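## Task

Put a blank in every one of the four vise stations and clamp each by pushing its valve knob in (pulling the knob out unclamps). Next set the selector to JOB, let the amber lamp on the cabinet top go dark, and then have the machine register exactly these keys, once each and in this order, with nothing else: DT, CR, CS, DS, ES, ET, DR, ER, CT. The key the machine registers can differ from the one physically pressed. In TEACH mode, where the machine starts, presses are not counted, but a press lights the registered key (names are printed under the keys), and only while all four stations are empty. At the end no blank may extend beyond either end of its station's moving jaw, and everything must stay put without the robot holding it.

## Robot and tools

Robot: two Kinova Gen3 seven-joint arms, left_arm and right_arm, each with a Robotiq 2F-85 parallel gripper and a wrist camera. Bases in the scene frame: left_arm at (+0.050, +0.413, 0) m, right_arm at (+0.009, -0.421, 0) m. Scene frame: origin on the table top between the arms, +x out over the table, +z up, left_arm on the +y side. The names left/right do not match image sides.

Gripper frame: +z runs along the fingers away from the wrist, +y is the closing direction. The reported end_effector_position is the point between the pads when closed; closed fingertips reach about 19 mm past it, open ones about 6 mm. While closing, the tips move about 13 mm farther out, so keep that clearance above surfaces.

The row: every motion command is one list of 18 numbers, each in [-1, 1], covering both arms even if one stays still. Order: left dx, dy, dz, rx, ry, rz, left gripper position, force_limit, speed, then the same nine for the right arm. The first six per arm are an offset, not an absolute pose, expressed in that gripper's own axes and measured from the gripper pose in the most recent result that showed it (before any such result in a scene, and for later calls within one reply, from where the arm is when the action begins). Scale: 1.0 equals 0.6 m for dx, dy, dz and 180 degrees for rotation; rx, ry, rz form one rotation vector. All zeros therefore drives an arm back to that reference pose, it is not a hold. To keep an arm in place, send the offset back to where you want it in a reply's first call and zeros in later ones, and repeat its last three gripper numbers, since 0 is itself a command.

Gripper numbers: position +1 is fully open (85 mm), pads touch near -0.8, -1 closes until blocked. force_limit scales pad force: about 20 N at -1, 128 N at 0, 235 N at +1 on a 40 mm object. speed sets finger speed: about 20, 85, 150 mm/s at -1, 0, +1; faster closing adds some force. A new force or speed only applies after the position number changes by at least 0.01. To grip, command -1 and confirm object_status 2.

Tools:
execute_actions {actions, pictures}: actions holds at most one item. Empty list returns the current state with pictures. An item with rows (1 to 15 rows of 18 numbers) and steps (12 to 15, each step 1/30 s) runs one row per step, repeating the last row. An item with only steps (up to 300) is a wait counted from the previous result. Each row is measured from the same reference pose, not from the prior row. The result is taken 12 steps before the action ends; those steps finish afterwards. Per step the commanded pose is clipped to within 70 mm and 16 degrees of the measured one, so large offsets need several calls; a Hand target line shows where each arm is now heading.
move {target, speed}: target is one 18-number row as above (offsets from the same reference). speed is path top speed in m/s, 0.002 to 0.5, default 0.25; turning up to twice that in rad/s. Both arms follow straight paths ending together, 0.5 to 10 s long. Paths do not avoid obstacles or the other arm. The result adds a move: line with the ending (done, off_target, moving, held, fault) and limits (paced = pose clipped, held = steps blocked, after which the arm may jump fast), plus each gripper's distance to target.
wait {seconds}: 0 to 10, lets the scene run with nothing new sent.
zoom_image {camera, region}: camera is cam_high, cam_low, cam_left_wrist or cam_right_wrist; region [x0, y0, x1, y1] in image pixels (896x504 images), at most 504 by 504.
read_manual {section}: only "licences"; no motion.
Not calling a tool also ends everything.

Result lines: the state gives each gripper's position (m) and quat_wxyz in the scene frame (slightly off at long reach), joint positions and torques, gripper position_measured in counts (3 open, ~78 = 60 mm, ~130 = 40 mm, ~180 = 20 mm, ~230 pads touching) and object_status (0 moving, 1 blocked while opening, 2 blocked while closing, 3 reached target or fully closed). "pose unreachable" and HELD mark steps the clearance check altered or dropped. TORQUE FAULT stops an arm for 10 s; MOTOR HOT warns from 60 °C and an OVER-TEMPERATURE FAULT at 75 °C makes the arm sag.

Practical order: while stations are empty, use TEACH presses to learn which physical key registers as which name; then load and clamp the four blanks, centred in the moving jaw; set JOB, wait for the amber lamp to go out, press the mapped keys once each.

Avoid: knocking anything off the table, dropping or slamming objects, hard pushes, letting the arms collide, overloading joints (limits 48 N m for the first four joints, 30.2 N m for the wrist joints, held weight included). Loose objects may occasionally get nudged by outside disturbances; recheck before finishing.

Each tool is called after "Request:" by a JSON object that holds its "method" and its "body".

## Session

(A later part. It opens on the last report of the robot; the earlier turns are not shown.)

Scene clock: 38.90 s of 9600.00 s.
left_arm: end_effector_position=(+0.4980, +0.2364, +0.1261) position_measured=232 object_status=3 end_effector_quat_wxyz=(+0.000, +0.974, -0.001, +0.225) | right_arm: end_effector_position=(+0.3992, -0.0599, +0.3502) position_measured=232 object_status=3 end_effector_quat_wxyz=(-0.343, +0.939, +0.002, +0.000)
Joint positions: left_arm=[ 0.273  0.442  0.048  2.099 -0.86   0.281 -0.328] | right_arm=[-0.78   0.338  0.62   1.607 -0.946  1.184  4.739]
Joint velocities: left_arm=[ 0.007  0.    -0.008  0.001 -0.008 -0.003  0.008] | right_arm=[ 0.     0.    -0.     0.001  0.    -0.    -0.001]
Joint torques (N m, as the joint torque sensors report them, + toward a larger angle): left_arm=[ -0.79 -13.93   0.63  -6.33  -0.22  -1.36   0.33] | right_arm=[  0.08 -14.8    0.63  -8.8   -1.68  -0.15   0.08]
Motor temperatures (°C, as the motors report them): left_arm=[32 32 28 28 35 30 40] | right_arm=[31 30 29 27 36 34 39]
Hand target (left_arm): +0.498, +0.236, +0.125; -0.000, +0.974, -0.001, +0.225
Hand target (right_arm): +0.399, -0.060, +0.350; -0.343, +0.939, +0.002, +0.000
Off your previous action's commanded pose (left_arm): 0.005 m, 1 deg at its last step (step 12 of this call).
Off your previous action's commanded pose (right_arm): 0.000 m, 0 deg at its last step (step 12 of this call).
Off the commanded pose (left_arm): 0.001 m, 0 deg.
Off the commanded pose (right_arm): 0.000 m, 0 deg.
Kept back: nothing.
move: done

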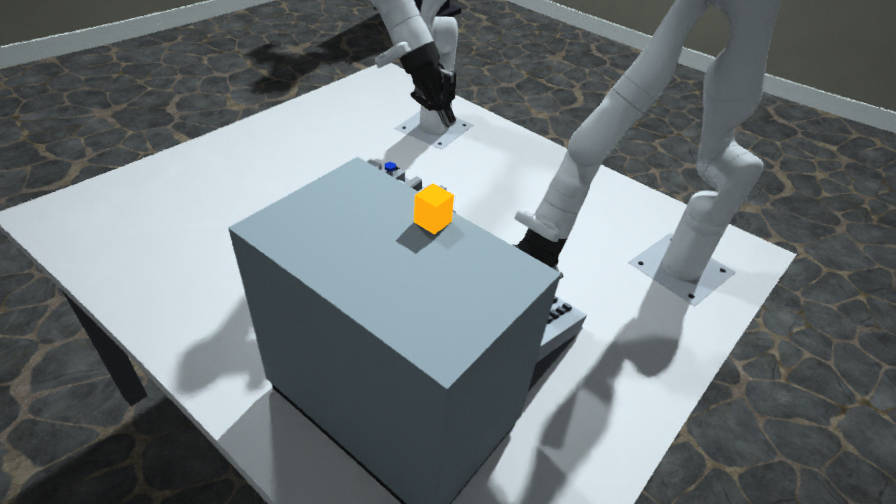

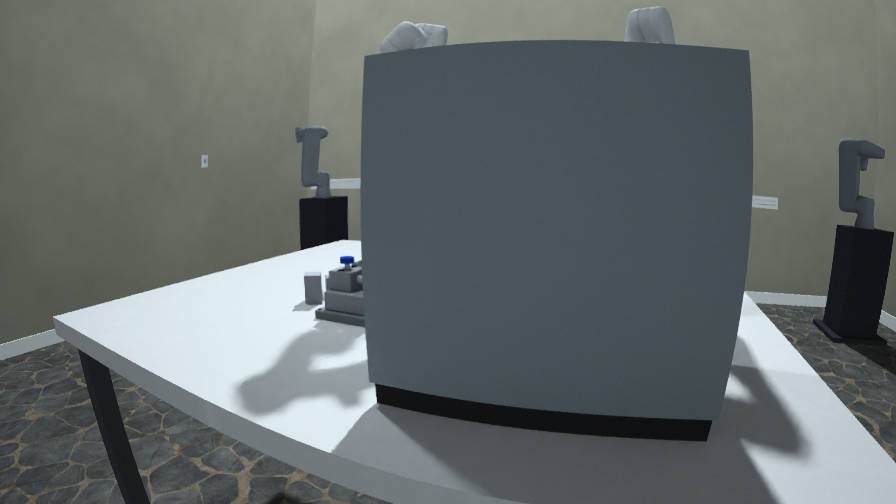

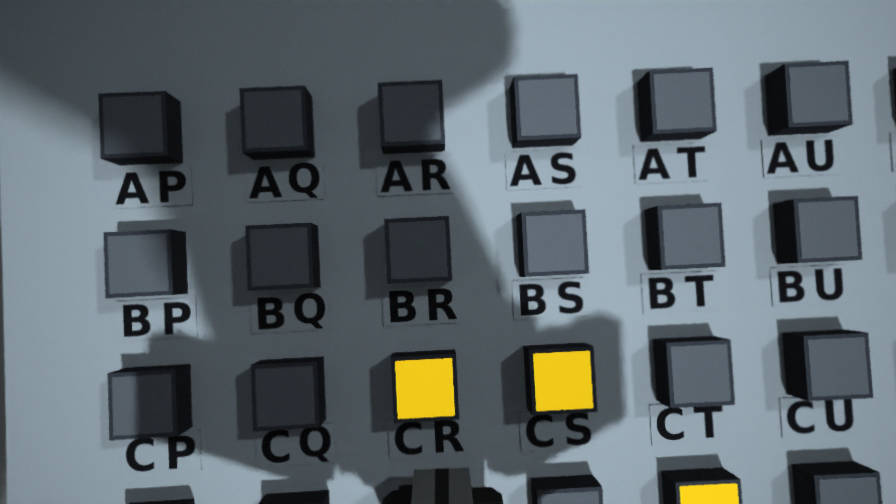

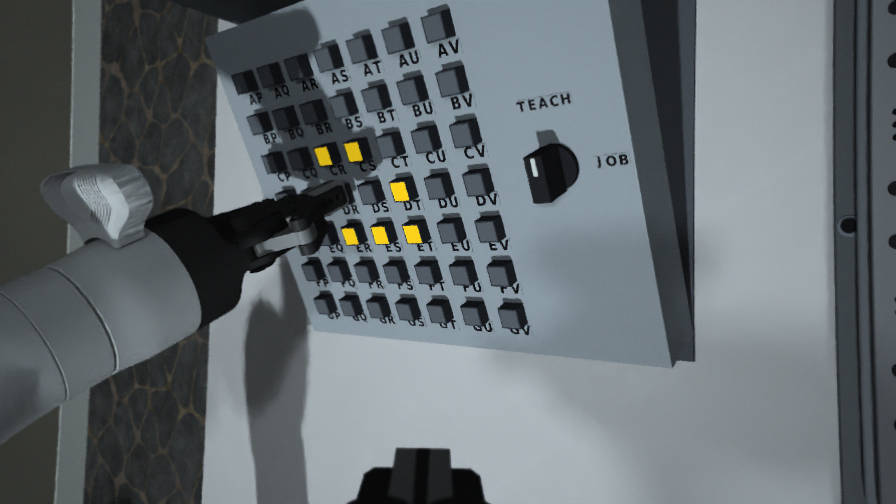

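Request:
{"method": "execute_actions", "body": {"actions": [{"rows":[[0,0,-0.008,0,0,0,-1,0,1,0,0,0,0,0,0,-1,0,1],[0,0,-0.016,0,0,0,-1,0,1,0,0,0,0,0,0,-1,0,1],[0,0,-0.025,0,0,0,-1,0,1,0,0,0,0,0,0,-1,0,1],[0,0,-0.025,0,0,0,-1,0,1,0,0,0,0,0,0,-1,0,1],[0,0,-0.025,0,0,0,-1,0,1,0,0,0,0,0,0,-1,0,1],[-0.011,0.011,-0.025,0,0,0,-1,0,1,0,0,0,0,0,0,-1,0,1],[-0.022,0.022,-0.025,0,0,0,-1,0,1,0,0,0,0,0,0,-1,0,1],[-0.033,0.033,-0.025,0,0,0,-1,0,1,0,0,0,0,0,0,-1,0,1],[-0.044,0.044,-0.025,0,0,0,-1,0,1,0,0,0,0,0,0,-1,0,1],[-0.055,0.054,-0.025,0,-0.003,0,-1,0,1,0,0,0,0,0,0,-1,0,1]],"steps":15}]}}

Request:
{"method": "move", "body": {"target": [0,0,0.027,0,0,0,-1,0,1,0,0,0,0,0,0,-1,0,1], "speed": 0.03}}

Request:
{"method": "execute_actions", "body": {"actions": [{"rows":[[0,0,-0.008,0,0,0,-1,0,1,0,0,0,0,0,0,-1,0,1],[0,0,-0.016,0,0,0,-1,0,1,0,0,0,0,0,0,-1,0,1],[0,0,-0.025,0,0,0,-1,0,1,0,0,0,0,0,0,-1,0,1],[0,0,-0.025,0,0,0,-1,0,1,0,0,0,0,0,0,-1,0,1],[0,0,-0.025,0,0,0,-1,0,1,0,0,0,0,0,0,-1,0,1],[0.011,0.011,-0.025,0,0,0,-1,0,1,0,0,0,0,0,0,-1,0,1],[0.022,0.022,-0.025,0,0,0,-1,0,1,0,0,0,0,0,0,-1,0,1],[0.033,0.033,-0.025,0,0,0,-1,0,1,0,0,0,0,0,0,-1,0,1],[0.044,0.044,-0.025,0,0,0,-1,0,1,0,0,0,0,0,0,-1,0,1],[0.057,0.057,-0.025,0,0,0,-1,0,1,0,0,0,0,0,0,-1,0,1]],"steps":15}]}}

Request:
{"method": "move", "body": {"target": [0,0,0.027,0,0,0,-1,0,1,0,0,0,0,0,0,-1,0,1], "speed": 0.03}}

Scene clock: 40.67 s of 9600.00 s.
left_arm: end_effector_position=(+0.4969, +0.2369, +0.1306) position_measured=232 object_status=3 end_effector_quat_wxyz=(+0.000, +0.974, +0.000, +0.226) | right_arm: end_effector_position=(+0.3992, -0.0599, +0.3502) position_measured=232 object_status=3 end_effector_quat_wxyz=(-0.343, +0.939, +0.002, +0.000)
Joint positions: left_arm=[ 0.266  0.43   0.057  2.101 -0.852  0.289 -0.335] | right_arm=[-0.78   0.338  0.62   1.607 -0.946  1.184  4.739]
Joint velocities: left_arm=[-0.113 -0.205  0.188  0.028  0.164  0.18  -0.156] | right_arm=[ 0.001 -0.001 -0.001 -0.001  0.     0.     0.001]
Joint torques (N m, as the joint torque sensors report them, + toward a larger angle): left_arm=[ -0.38 -16.05   0.82  -5.39  -0.09  -0.54   0.39] | right_arm=[ -0.28 -14.73   0.69  -8.7   -1.78  -0.15   0.06]
Motor temperatures (°C, as the motors report them): left_arm=[32 32 28 28 35 30 40] | right_arm=[31 30 29 27 36 34 39]
Steps of this call (steps 1 to 50: nothing new was sent; steps 51 to 53: the first 3 steps of this action). Readings (end_effector_position | what the end effector reports):
51: left_arm (+0.4980, +0.2366, +0.1267) | right_arm (+0.3992, -0.0599, +0.3502) | left_arm position_measured=232 object_status=3 | right_arm position_measured=232 object_status=3
52: left_arm (+0.4976, +0.2368, +0.1283) | right_arm (+0.3992, -0.0599, +0.3502) | left_arm position_measured=232 object_status=3 | right_arm position_measured=232 object_status=3
53: the state above

Scene clock: 42.30 s of 9600.00 s.
left_arm: end_effector_position=(+0.4687, +0.2045, +0.1118) position_measured=232 object_status=3 end_effector_quat_wxyz=(+0.000, +0.976, -0.001, +0.219) | right_arm: end_effector_position=(+0.3992, -0.0599, +0.3502) position_measured=232 object_status=3 end_effector_quat_wxyz=(-0.343, +0.939, +0.002, +0.000)
Joint positions: left_arm=[ 0.441  0.464 -0.024  2.125 -0.911  0.275 -0.164] | right_arm=[-0.78   0.338  0.62   1.607 -0.946  1.184  4.739]
Joint velocities: left_arm=[ 0.009 -0.001 -0.009  0.003 -0.008 -0.004  0.008] | right_arm=[ 0.001  0.    -0.001  0.    -0.     0.001  0.   ]
Joint torques (N m, as the joint torque sensors report them, + toward a larger angle): left_arm=[ -0.06 -13.39  -0.12  -5.59   0.26  -0.77   0.3 ] | right_arm=[ -0.37 -14.65   0.88  -8.76  -1.77  -0.28   0.03]
Motor temperatures (°C, as the motors report them): left_arm=[32 32 28 28 35 30 40] | right_arm=[31 30 29 27 36 34 39]
Hand target (left_arm): +0.469, +0.204, +0.111; +0.000, +0.976, -0.001, +0.219
Hand target (right_arm): +0.399, -0.060, +0.350; -0.343, +0.939, +0.002, +0.000
Off your previous action's commanded pose (left_arm): 0.006 m, 0 deg at its last step (step 12 of this call).
Off your previous action's commanded pose (right_arm): 0.000 m, 0 deg at its last step (step 12 of this call).
Off the commanded pose (left_arm): 0.001 m, 0 deg.
Off the commanded pose (right_arm): 0.000 m, 0 deg.
Kept back: nothing.
move: done

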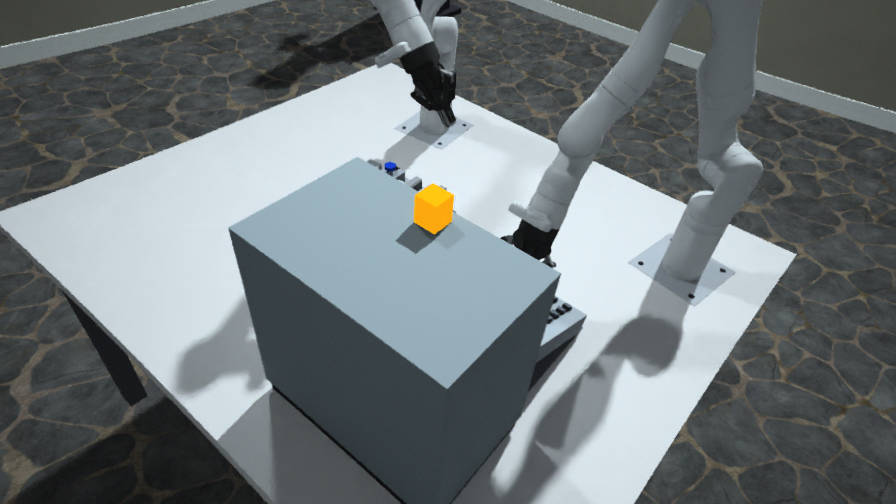

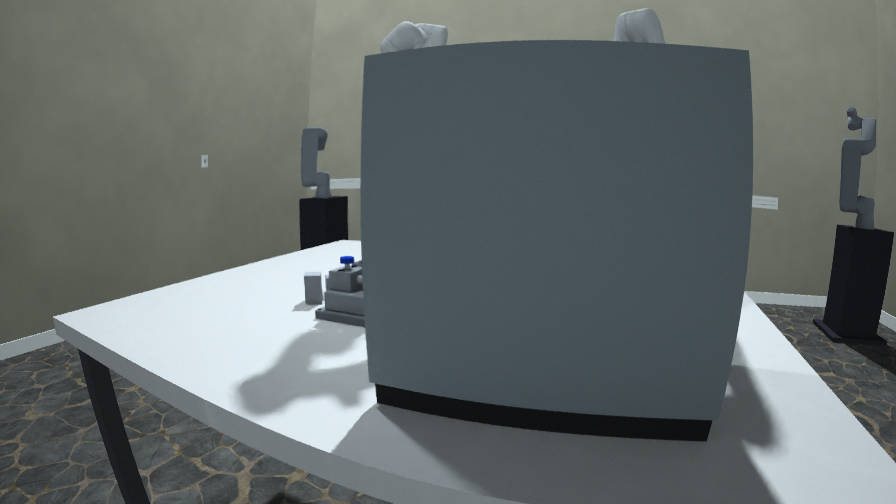

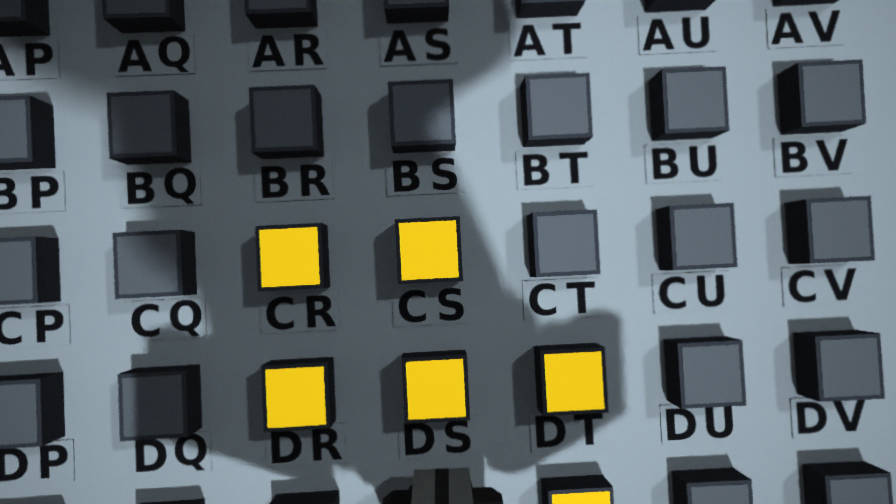

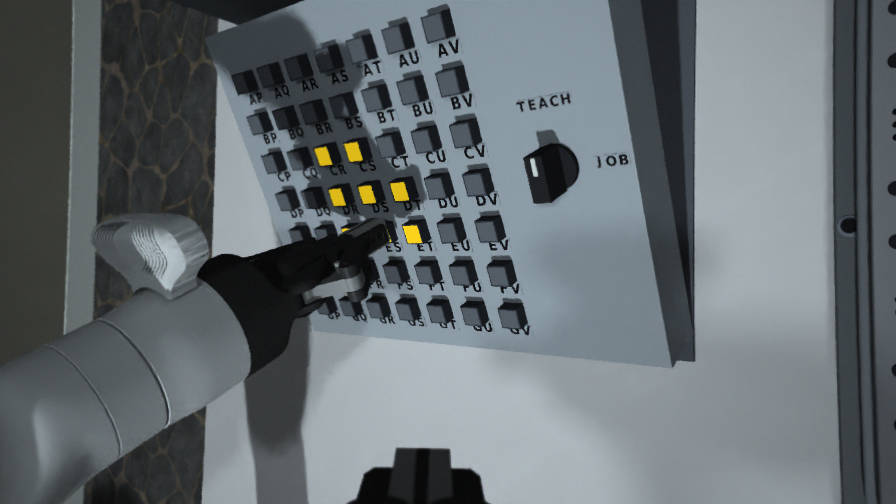

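Scene clock: 42.40 s of 9600.00 s.
left_arm: end_effector_position=(+0.4678, +0.2049, +0.1162) position_measured=232 object_status=3 end_effector_quat_wxyz=(+0.001, +0.975, -0.000, +0.220) | right_arm: end_effector_position=(+0.3992, -0.0599, +0.3502) position_measured=232 object_status=3 end_effector_quat_wxyz=(-0.343, +0.939, +0.002, +0.000)
Joint positions: left_arm=[ 0.435  0.452 -0.015  2.127 -0.903  0.284 -0.171] | right_arm=[-0.78   0.338  0.62   1.607 -0.946  1.184  4.739]
Joint velocities: left_arm=[-0.099 -0.211  0.19   0.028  0.168  0.195 -0.16 ] | right_arm=[-0.    -0.001  0.001  0.    -0.    -0.    -0.001]
Joint torques (N m, as the joint torque sensors report them, + toward a larger angle): left_arm=[ -0.15 -15.83   0.68  -4.79  -0.03  -0.85   0.01] | right_arm=[ -0.24 -14.68   0.66  -8.89  -1.72  -0.1    0.07]
Motor temperatures (°C, as the motors report them): left_arm=[32 32 28 28 35 30 40] | right_arm=[31 30 29 27 36 34 39]
Steps of this call (steps 1 to 3: the first 3 steps of this action). Readings (end_effector_position | what the end effector reports):
1: left_arm (+0.4687, +0.2046, +0.1122) | right_arm (+0.3992, -0.0599, +0.3502) | left_arm position_measured=232 object_status=3 | right_arm position_measured=232 object_status=3
2: left_arm (+0.4684, +0.2048, +0.1138) | right_arm (+0.3992, -0.0599, +0.3502) | left_arm position_measured=232 object_status=3 | right_arm position_measured=232 object_status=3
3: the state above

Scene clock: 43.90 s of 9600.00 s.
left_arm: end_effector_position=(+0.4991, +0.1700, +0.1263) position_measured=232 object_status=3 end_effector_quat_wxyz=(+0.001, +0.975, -0.001, +0.221) | right_arm: end_effector_position=(+0.3992, -0.0599, +0.3502) position_measured=232 object_status=3 end_effector_quat_wxyz=(-0.343, +0.939, +0.002, +0.000)
Joint positions: left_arm=[ 0.39   0.502  0.09   1.974 -0.804  0.402 -0.268] | right_arm=[-0.78   0.338  0.62   1.607 -0.946  1.184  4.739]
Joint velocities: left_arm=[ 0.003  0.004 -0.004 -0.001 -0.005 -0.003  0.005] | right_arm=[ 0.001 -0.    -0.001  0.001 -0.     0.    -0.001]
Joint torques (N m, as the joint torque sensors report them, + toward a larger angle): left_arm=[ -0.54 -16.31   0.8   -6.12  -0.31  -0.97   0.29] | right_arm=[ -0.34 -14.54   0.83  -8.8   -1.71  -0.22   0.03]
Motor temperatures (°C, as the motors report them): left_arm=[32 32 28 28 35 30 40] | right_arm=[31 30 29 27 36 34 39]
Hand target (left_arm): +0.499, +0.170, +0.126; +0.001, +0.975, -0.001, +0.221
Hand target (right_arm): +0.399, -0.060, +0.350; -0.343, +0.939, +0.002, +0.000
Off your previous action's commanded pose (left_arm): 0.007 m, 1 deg at its last step (step 12 of this call).
Off your previous action's commanded pose (right_arm): 0.000 m, 0 deg at its last step (step 12 of this call).
Off the commanded pose (left_arm): 0.001 m, 0 deg.
Off the commanded pose (right_arm): 0.000 m, 0 deg.
Kept back: nothing.
move: done

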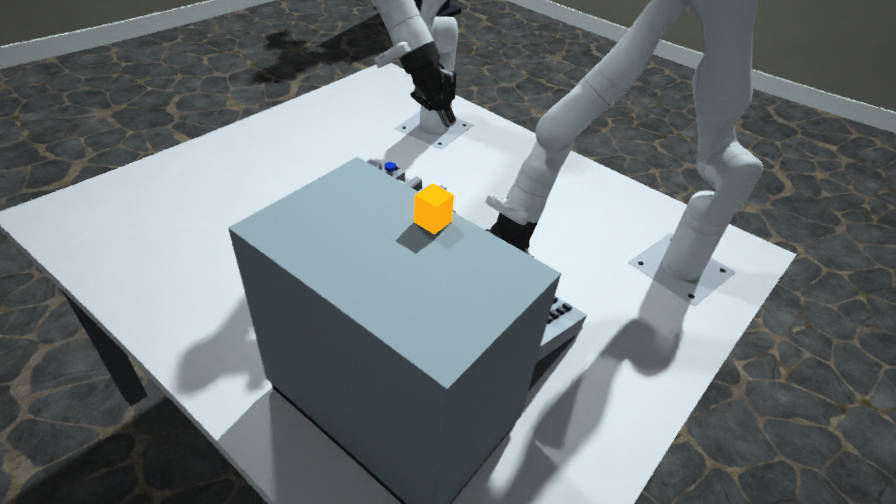

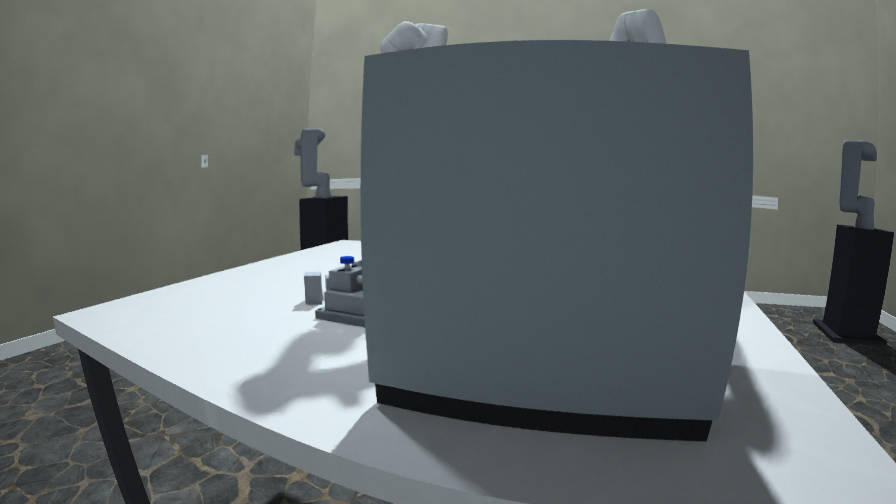

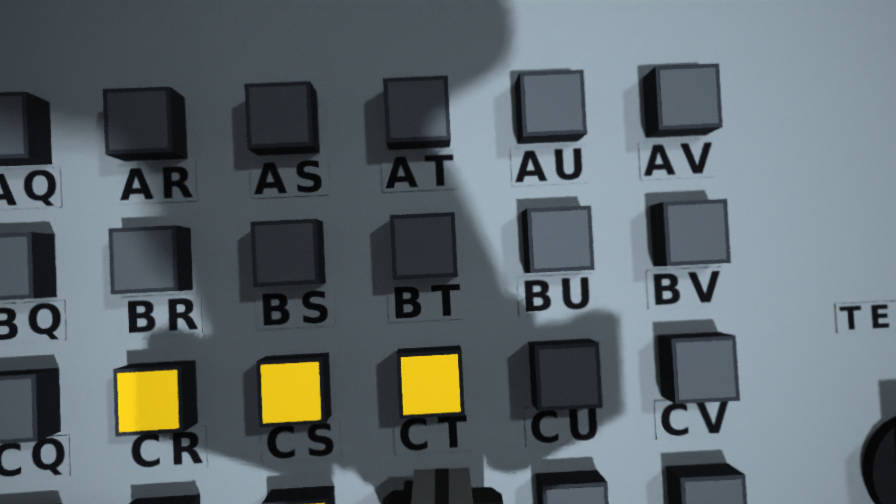

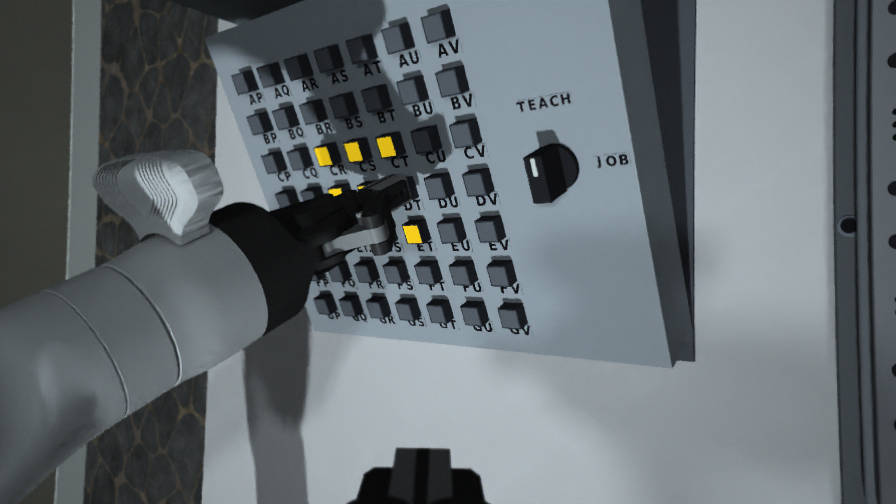

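Request:
{"method": "move", "body": {"target": [0,0,-0.1,0,0,0,-1,0,1,-0.122,0.673,0,-0.181,0.163,0.446,0.69,0,1], "speed": 0.3}}

Scene clock: 51.90 s of 9600.00 s.
left_arm: end_effector_position=(+0.4731, +0.1704, +0.1802) position_measured=232 object_status=3 end_effector_quat_wxyz=(+0.001, +0.975, -0.001, +0.221) | right_arm: end_effector_position=(+0.3291, -0.3700, +0.0903) position_measured=43 object_status=3 end_effector_quat_wxyz=(-0.001, +0.744, -0.669, +0.002)
Joint positions: left_arm=[ 0.343  0.366  0.196  1.976 -0.683  0.542 -0.376] | right_arm=[-0.795  0.58   0.949  2.234 -0.767  0.693  3.834]
Joint velocities: left_arm=[-0.001 -0.001  0.    -0.001 -0.    -0.001 -0.001] | right_arm=[ 0.007  0.005 -0.001 -0.    -0.001  0.001  0.001]
Joint torques (N m, as the joint torque sensors report them, + toward a larger angle): left_arm=[  0.05 -15.04   1.    -6.37  -0.15  -0.75   0.22] | right_arm=[ -0.73 -11.32   2.64  -4.04   0.01  -0.34  -0.04]
Motor temperatures (°C, as the motors report them): left_arm=[32 32 28 28 35 30 40] | right_arm=[31 30 29 27 36 34 39]
Hand target (left_arm): +0.473, +0.170, +0.180; +0.001, +0.975, -0.001, +0.221
Hand target (right_arm): +0.329, -0.370, +0.090; -0.001, +0.743, -0.669, +0.002
Off the commanded pose (left_arm): 0.000 m, 0 deg.
Off the commanded pose (right_arm): 0.002 m, 0 deg.
Kept back: nothing.
After step 90, 1.77 s passed at rest.
move: done

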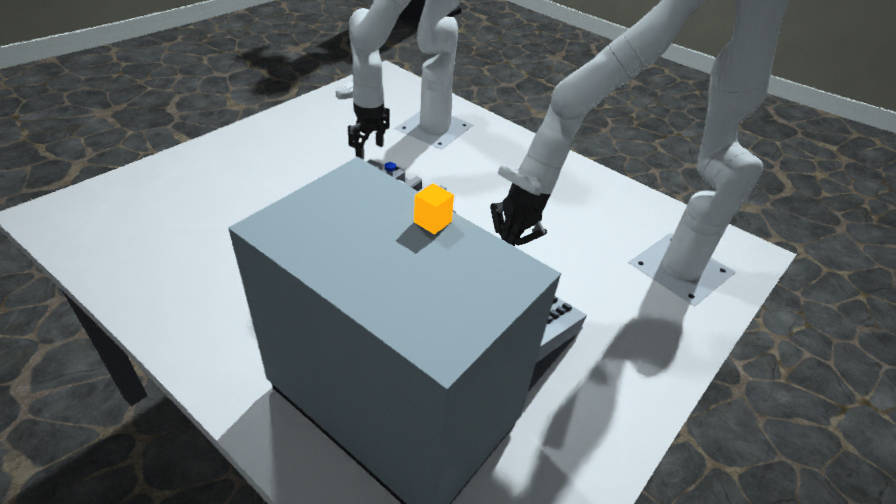

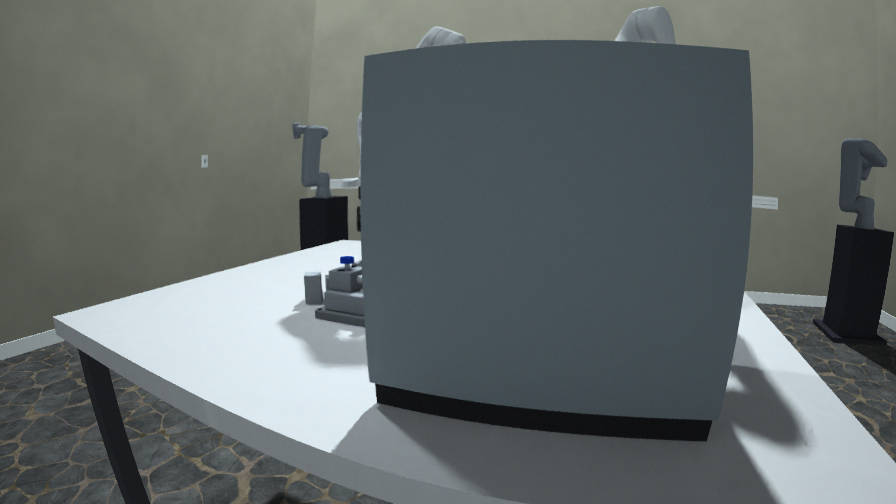

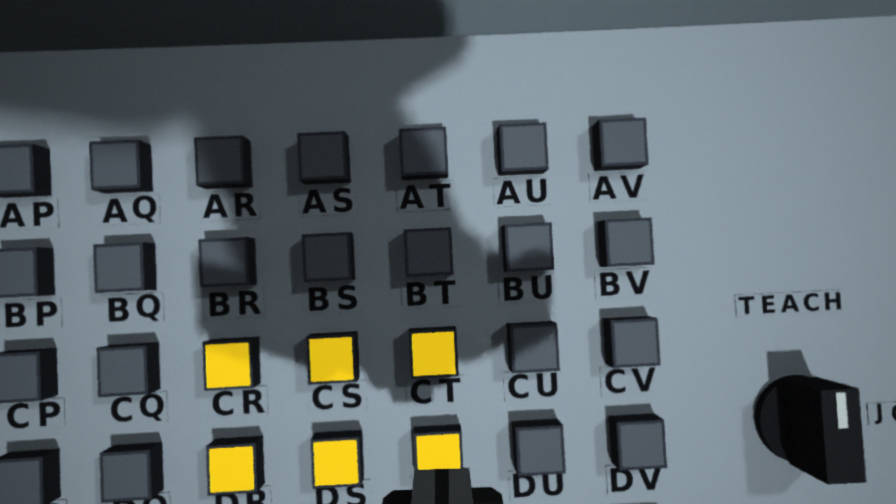

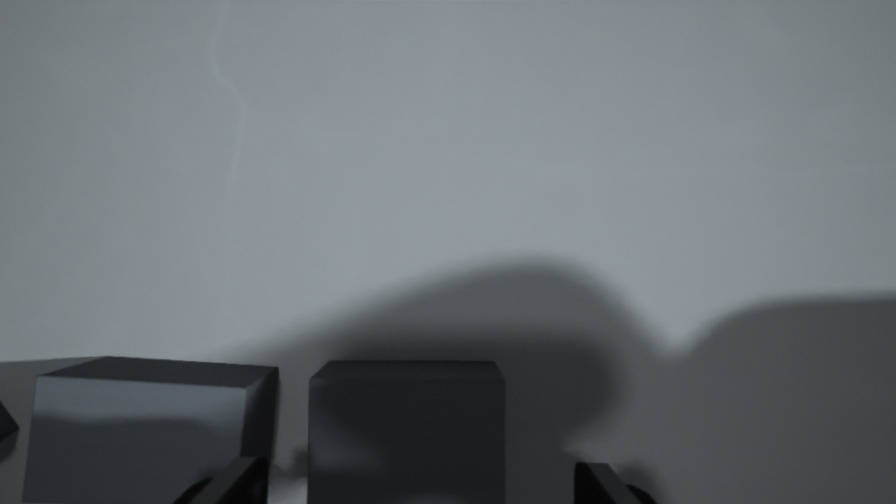

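Request:
{"method": "move", "body": {"target": [0,0,0,0,0,0,-1,0,1,0.005,-0.007,0.06,0,0,0,0.55,0,1], "speed": 0.1}}

Scene clock: 53.43 s of 9600.00 s.
left_arm: end_effector_position=(+0.4731, +0.1704, +0.1802) position_measured=232 object_status=3 end_effector_quat_wxyz=(+0.001, +0.975, -0.001, +0.221) | right_arm: end_effector_position=(+0.3338, -0.3724, +0.0545) position_measured=59 object_status=3 end_effector_quat_wxyz=(-0.001, +0.744, -0.668, +0.003)
Joint positions: left_arm=[ 0.343  0.366  0.196  1.976 -0.683  0.542 -0.376] | right_arm=[-0.689  0.655  0.822  2.252 -0.903  0.601  3.954]
Joint velocities: left_arm=[-0.002  0.002  0.    -0.    -0.    -0.001  0.   ] | right_arm=[ 0.009  0.004 -0.002  0.001 -0.006 -0.004  0.005]
Joint torques (N m, as the joint torque sensors report them, + toward a larger angle): left_arm=[  0.05 -15.13   1.05  -6.38  -0.22  -0.72   0.22] | right_arm=[ -0.16 -12.38   2.82  -2.85   0.25  -0.37  -0.15]
Motor temperatures (°C, as the motors report them): left_arm=[32 32 28 28 35 30 40] | right_arm=[31 30 29 27 36 34 39]
Hand target (left_arm): +0.473, +0.170, +0.180; +0.001, +0.975, -0.001, +0.221
Hand target (right_arm): +0.334, -0.373, +0.054; -0.001, +0.744, -0.669, +0.003
Off the commanded pose (left_arm): 0.000 m, 0 deg.
Off the commanded pose (right_arm): 0.000 m, 0 deg.
Kept back: nothing.
move: done

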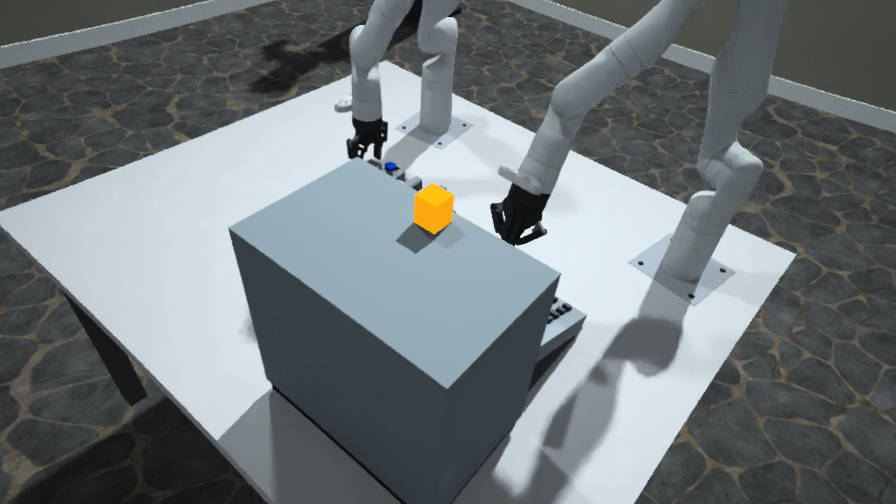

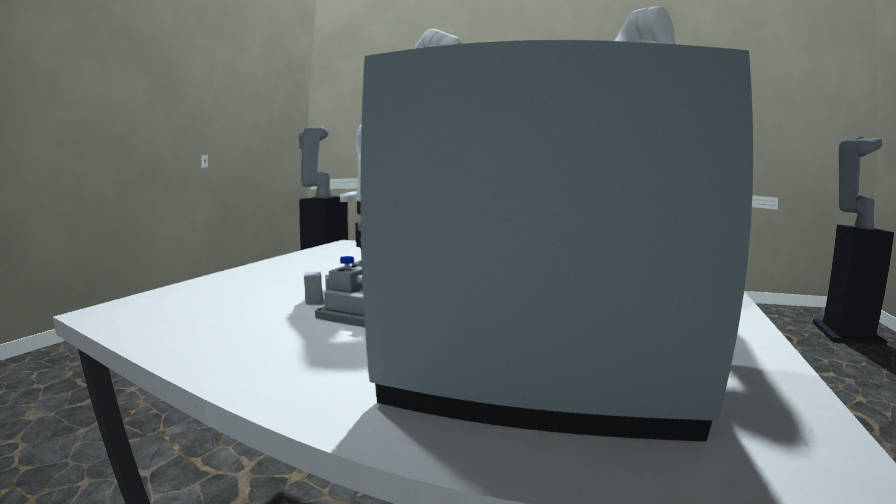

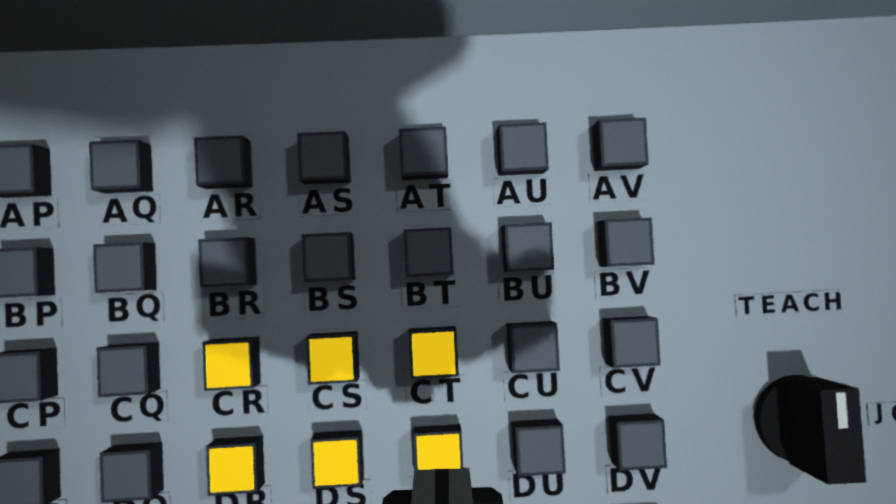

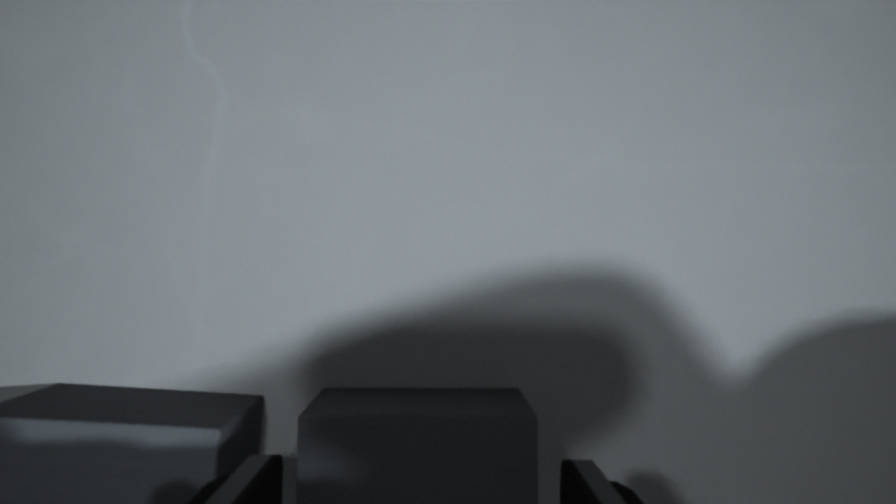

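Request:
{"method": "move", "body": {"target": [0,0,0,0,0,0,-1,0,1,0,0,0.044,0,0,0,0.55,0,1], "speed": 0.05}}

Request:
{"method": "execute_actions", "body": {"actions": [{"rows":[[0,0,0,0,0,0,-1,0,1,0,0,0,0,0,0,-1,-0.5,-0.5]],"steps":15}]}}

Request:
{"method": "execute_actions", "body": {"actions": [{"steps":15}]}}

Scene clock: 54.90 s of 9600.00 s.
left_arm: end_effector_position=(+0.4731, +0.1704, +0.1802) position_measured=232 object_status=3 end_effector_quat_wxyz=(+0.001, +0.975, -0.001, +0.221) | right_arm: end_effector_position=(+0.3339, -0.3723, +0.0282) position_measured=59 object_status=3 end_effector_quat_wxyz=(-0.001, +0.744, -0.668, +0.003)
Joint positions: left_arm=[ 0.343  0.366  0.196  1.976 -0.683  0.542 -0.376] | right_arm=[-0.62   0.706  0.722  2.267 -1.012  0.527  4.045]
Joint velocities: left_arm=[-0.001  0.     0.    -0.    -0.    -0.001 -0.   ] | right_arm=[ 0.011  0.005 -0.006  0.003 -0.008 -0.006  0.009]
Joint torques (N m, as the joint torque sensors report them, + toward a larger angle): left_arm=[  0.1  -15.11   1.13  -6.46  -0.13  -0.81   0.2 ] | right_arm=[ -0.22 -13.12   2.67  -1.59  -0.19  -0.06   0.02]
Motor temperatures (°C, as the motors report them): left_arm=[32 32 28 28 35 30 40] | right_arm=[31 30 29 27 36 34 39]
Hand target (left_arm): +0.473, +0.170, +0.180; +0.001, +0.975, -0.001, +0.221
Hand target (right_arm): +0.334, -0.373, +0.028; -0.001, +0.744, -0.668, +0.003
Off the commanded pose (left_arm): 0.000 m, 0 deg.
Off the commanded pose (right_arm): 0.000 m, 0 deg.
Kept back: nothing.
move: done

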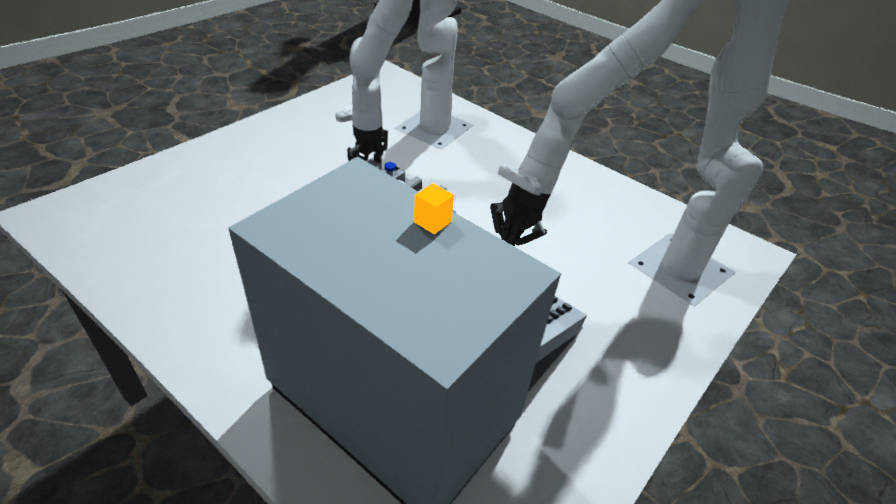

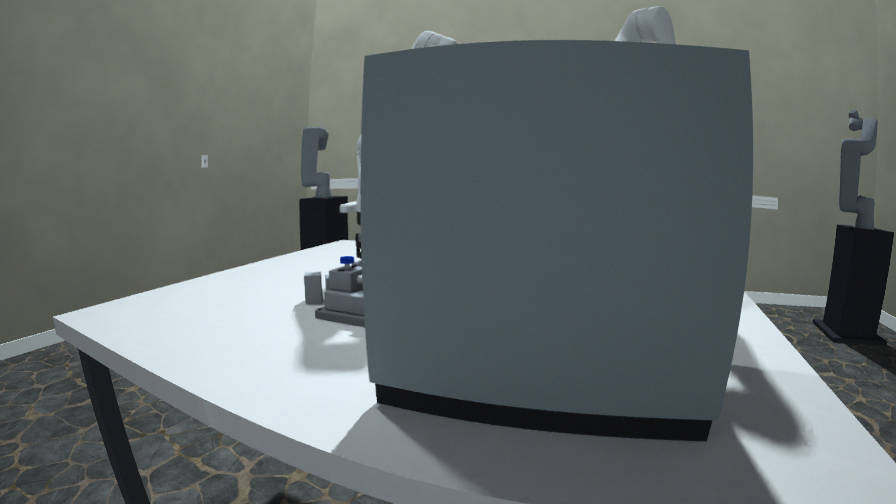

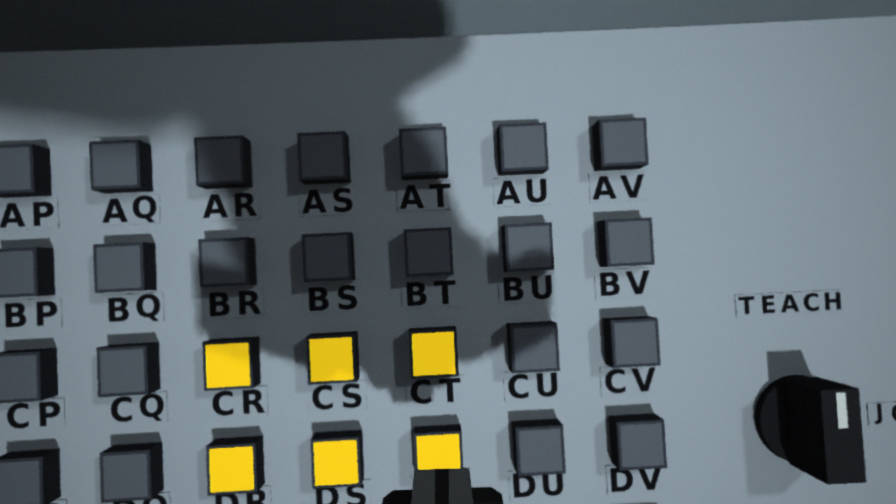

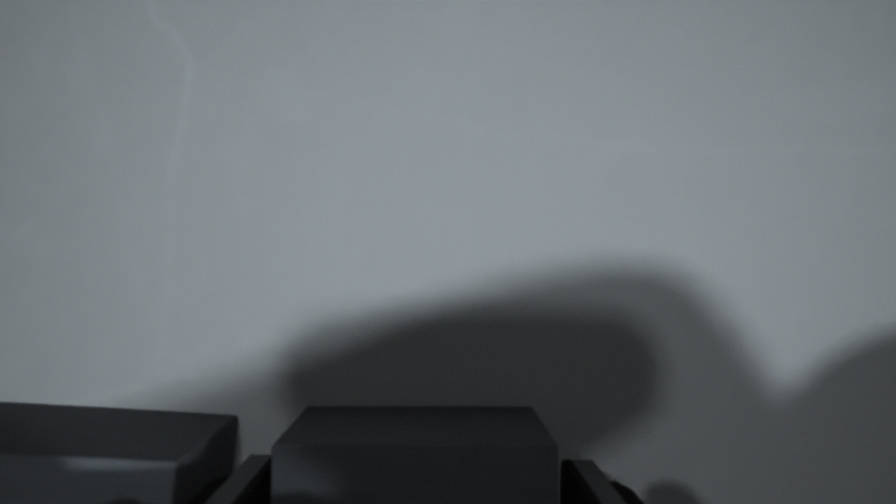

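Scene clock: 55.00 s of 9600.00 s.
left_arm: end_effector_position=(+0.4731, +0.1704, +0.1802) position_measured=232 object_status=3 end_effector_quat_wxyz=(+0.001, +0.975, -0.001, +0.221) | right_arm: end_effector_position=(+0.3339, -0.3722, +0.0282) position_measured=63 object_status=0 end_effector_quat_wxyz=(-0.001, +0.744, -0.668, +0.003)
Joint positions: left_arm=[ 0.343  0.366  0.196  1.976 -0.683  0.542 -0.376] | right_arm=[-0.62   0.706  0.722  2.267 -1.012  0.527  4.045]
Joint velocities: left_arm=[ 0.001  0.    -0.001  0.    -0.     0.001  0.   ] | right_arm=[ 0.001 -0.     0.001  0.    -0.     0.    -0.001]
Joint torques (N m, as the joint torque sensors report them, + toward a larger angle): left_arm=[  0.06 -15.22   1.    -6.39  -0.18  -0.75   0.16] | right_arm=[ -0.11 -12.94   2.51  -1.75   0.    -0.37  -0.13]
Motor temperatures (°C, as the motors report them): left_arm=[32 32 28 28 35 30 40] | right_arm=[31 30 29 27 36 34 39]
Steps of this call (steps 1 to 3: the first 3 steps of this action). Readings (end_effector_position | what the end effector reports):
1: left_arm (+0.4731, +0.1704, +0.1802) | right_arm (+0.3339, -0.3723, +0.0282) | left_arm position_measured=232 object_status=3 | right_arm position_measured=59 object_status=0
2: left_arm (+0.4731, +0.1704, +0.1802) | right_arm (+0.3339, -0.3722, +0.0282) | left_arm position_measured=232 object_status=3 | right_arm position_measured=60 object_status=0
3: the state above

Scene clock: 55.50 s of 9600.00 s.
left_arm: end_effector_position=(+0.4731, +0.1704, +0.1802) position_measured=232 object_status=3 end_effector_quat_wxyz=(+0.001, +0.975, -0.001, +0.221) | right_arm: end_effector_position=(+0.3341, -0.3723, +0.0285) position_measured=80 object_status=2 end_effector_quat_wxyz=(-0.001, +0.744, -0.668, +0.003)
Joint positions: left_arm=[ 0.343  0.366  0.196  1.976 -0.683  0.542 -0.376] | right_arm=[-0.62   0.705  0.723  2.267 -1.011  0.528  4.045]
Joint velocities: left_arm=[-0.001  0.001 -0.001 -0.001 -0.001 -0.001 -0.001] | right_arm=[ 0.     0.001  0.     0.     0.001 -0.001  0.001]
Joint torques (N m, as the joint torque sensors report them, + toward a larger angle): left_arm=[  0.09 -15.2    1.2   -6.38  -0.19  -0.66   0.17] | right_arm=[ -0.1  -12.39   2.14  -1.9    0.    -0.3    0.01]
Motor temperatures (°C, as the motors report them): left_arm=[32 32 28 28 35 30 40] | right_arm=[31 30 29 27 36 34 39]
Hand target (left_arm): +0.473, +0.170, +0.180; +0.001, +0.975, -0.001, +0.221
Hand target (right_arm): +0.334, -0.372, +0.028; -0.001, +0.744, -0.668, +0.003
Off the commanded pose (left_arm): 0.000 m, 0 deg.
Off the commanded pose (right_arm): 0.000 m, 0 deg.
Kept back: nothing.
Steps of this call (steps 1 to 12: the last 12 steps of your previous action; steps 13 to 15: nothing new was sent). Readings (end_effector_position | what the end effector reports):
1: left_arm (+0.4731, +0.1704, +0.1802) | right_arm (+0.3339, -0.3722, +0.0282) | left_arm position_measured=232 object_status=3 | right_arm position_measured=67 object_status=0
2: left_arm (+0.4731, +0.1704, +0.1802) | right_arm (+0.3340, -0.3722, +0.0283) | left_arm position_measured=232 object_status=3 | right_arm position_measured=71 object_status=0
4: left_arm (+0.4731, +0.1704, +0.1802) | right_arm (+0.3341, -0.3723, +0.0285) | left_arm position_measured=232 object_status=3 | right_arm position_measured=79 object_status=0
8: left_arm (+0.4731, +0.1704, +0.1802) | right_arm (+0.3341, -0.3723, +0.0285) | left_arm position_measured=232 object_status=3 | right_arm position_measured=80 object_status=0
15: the state above


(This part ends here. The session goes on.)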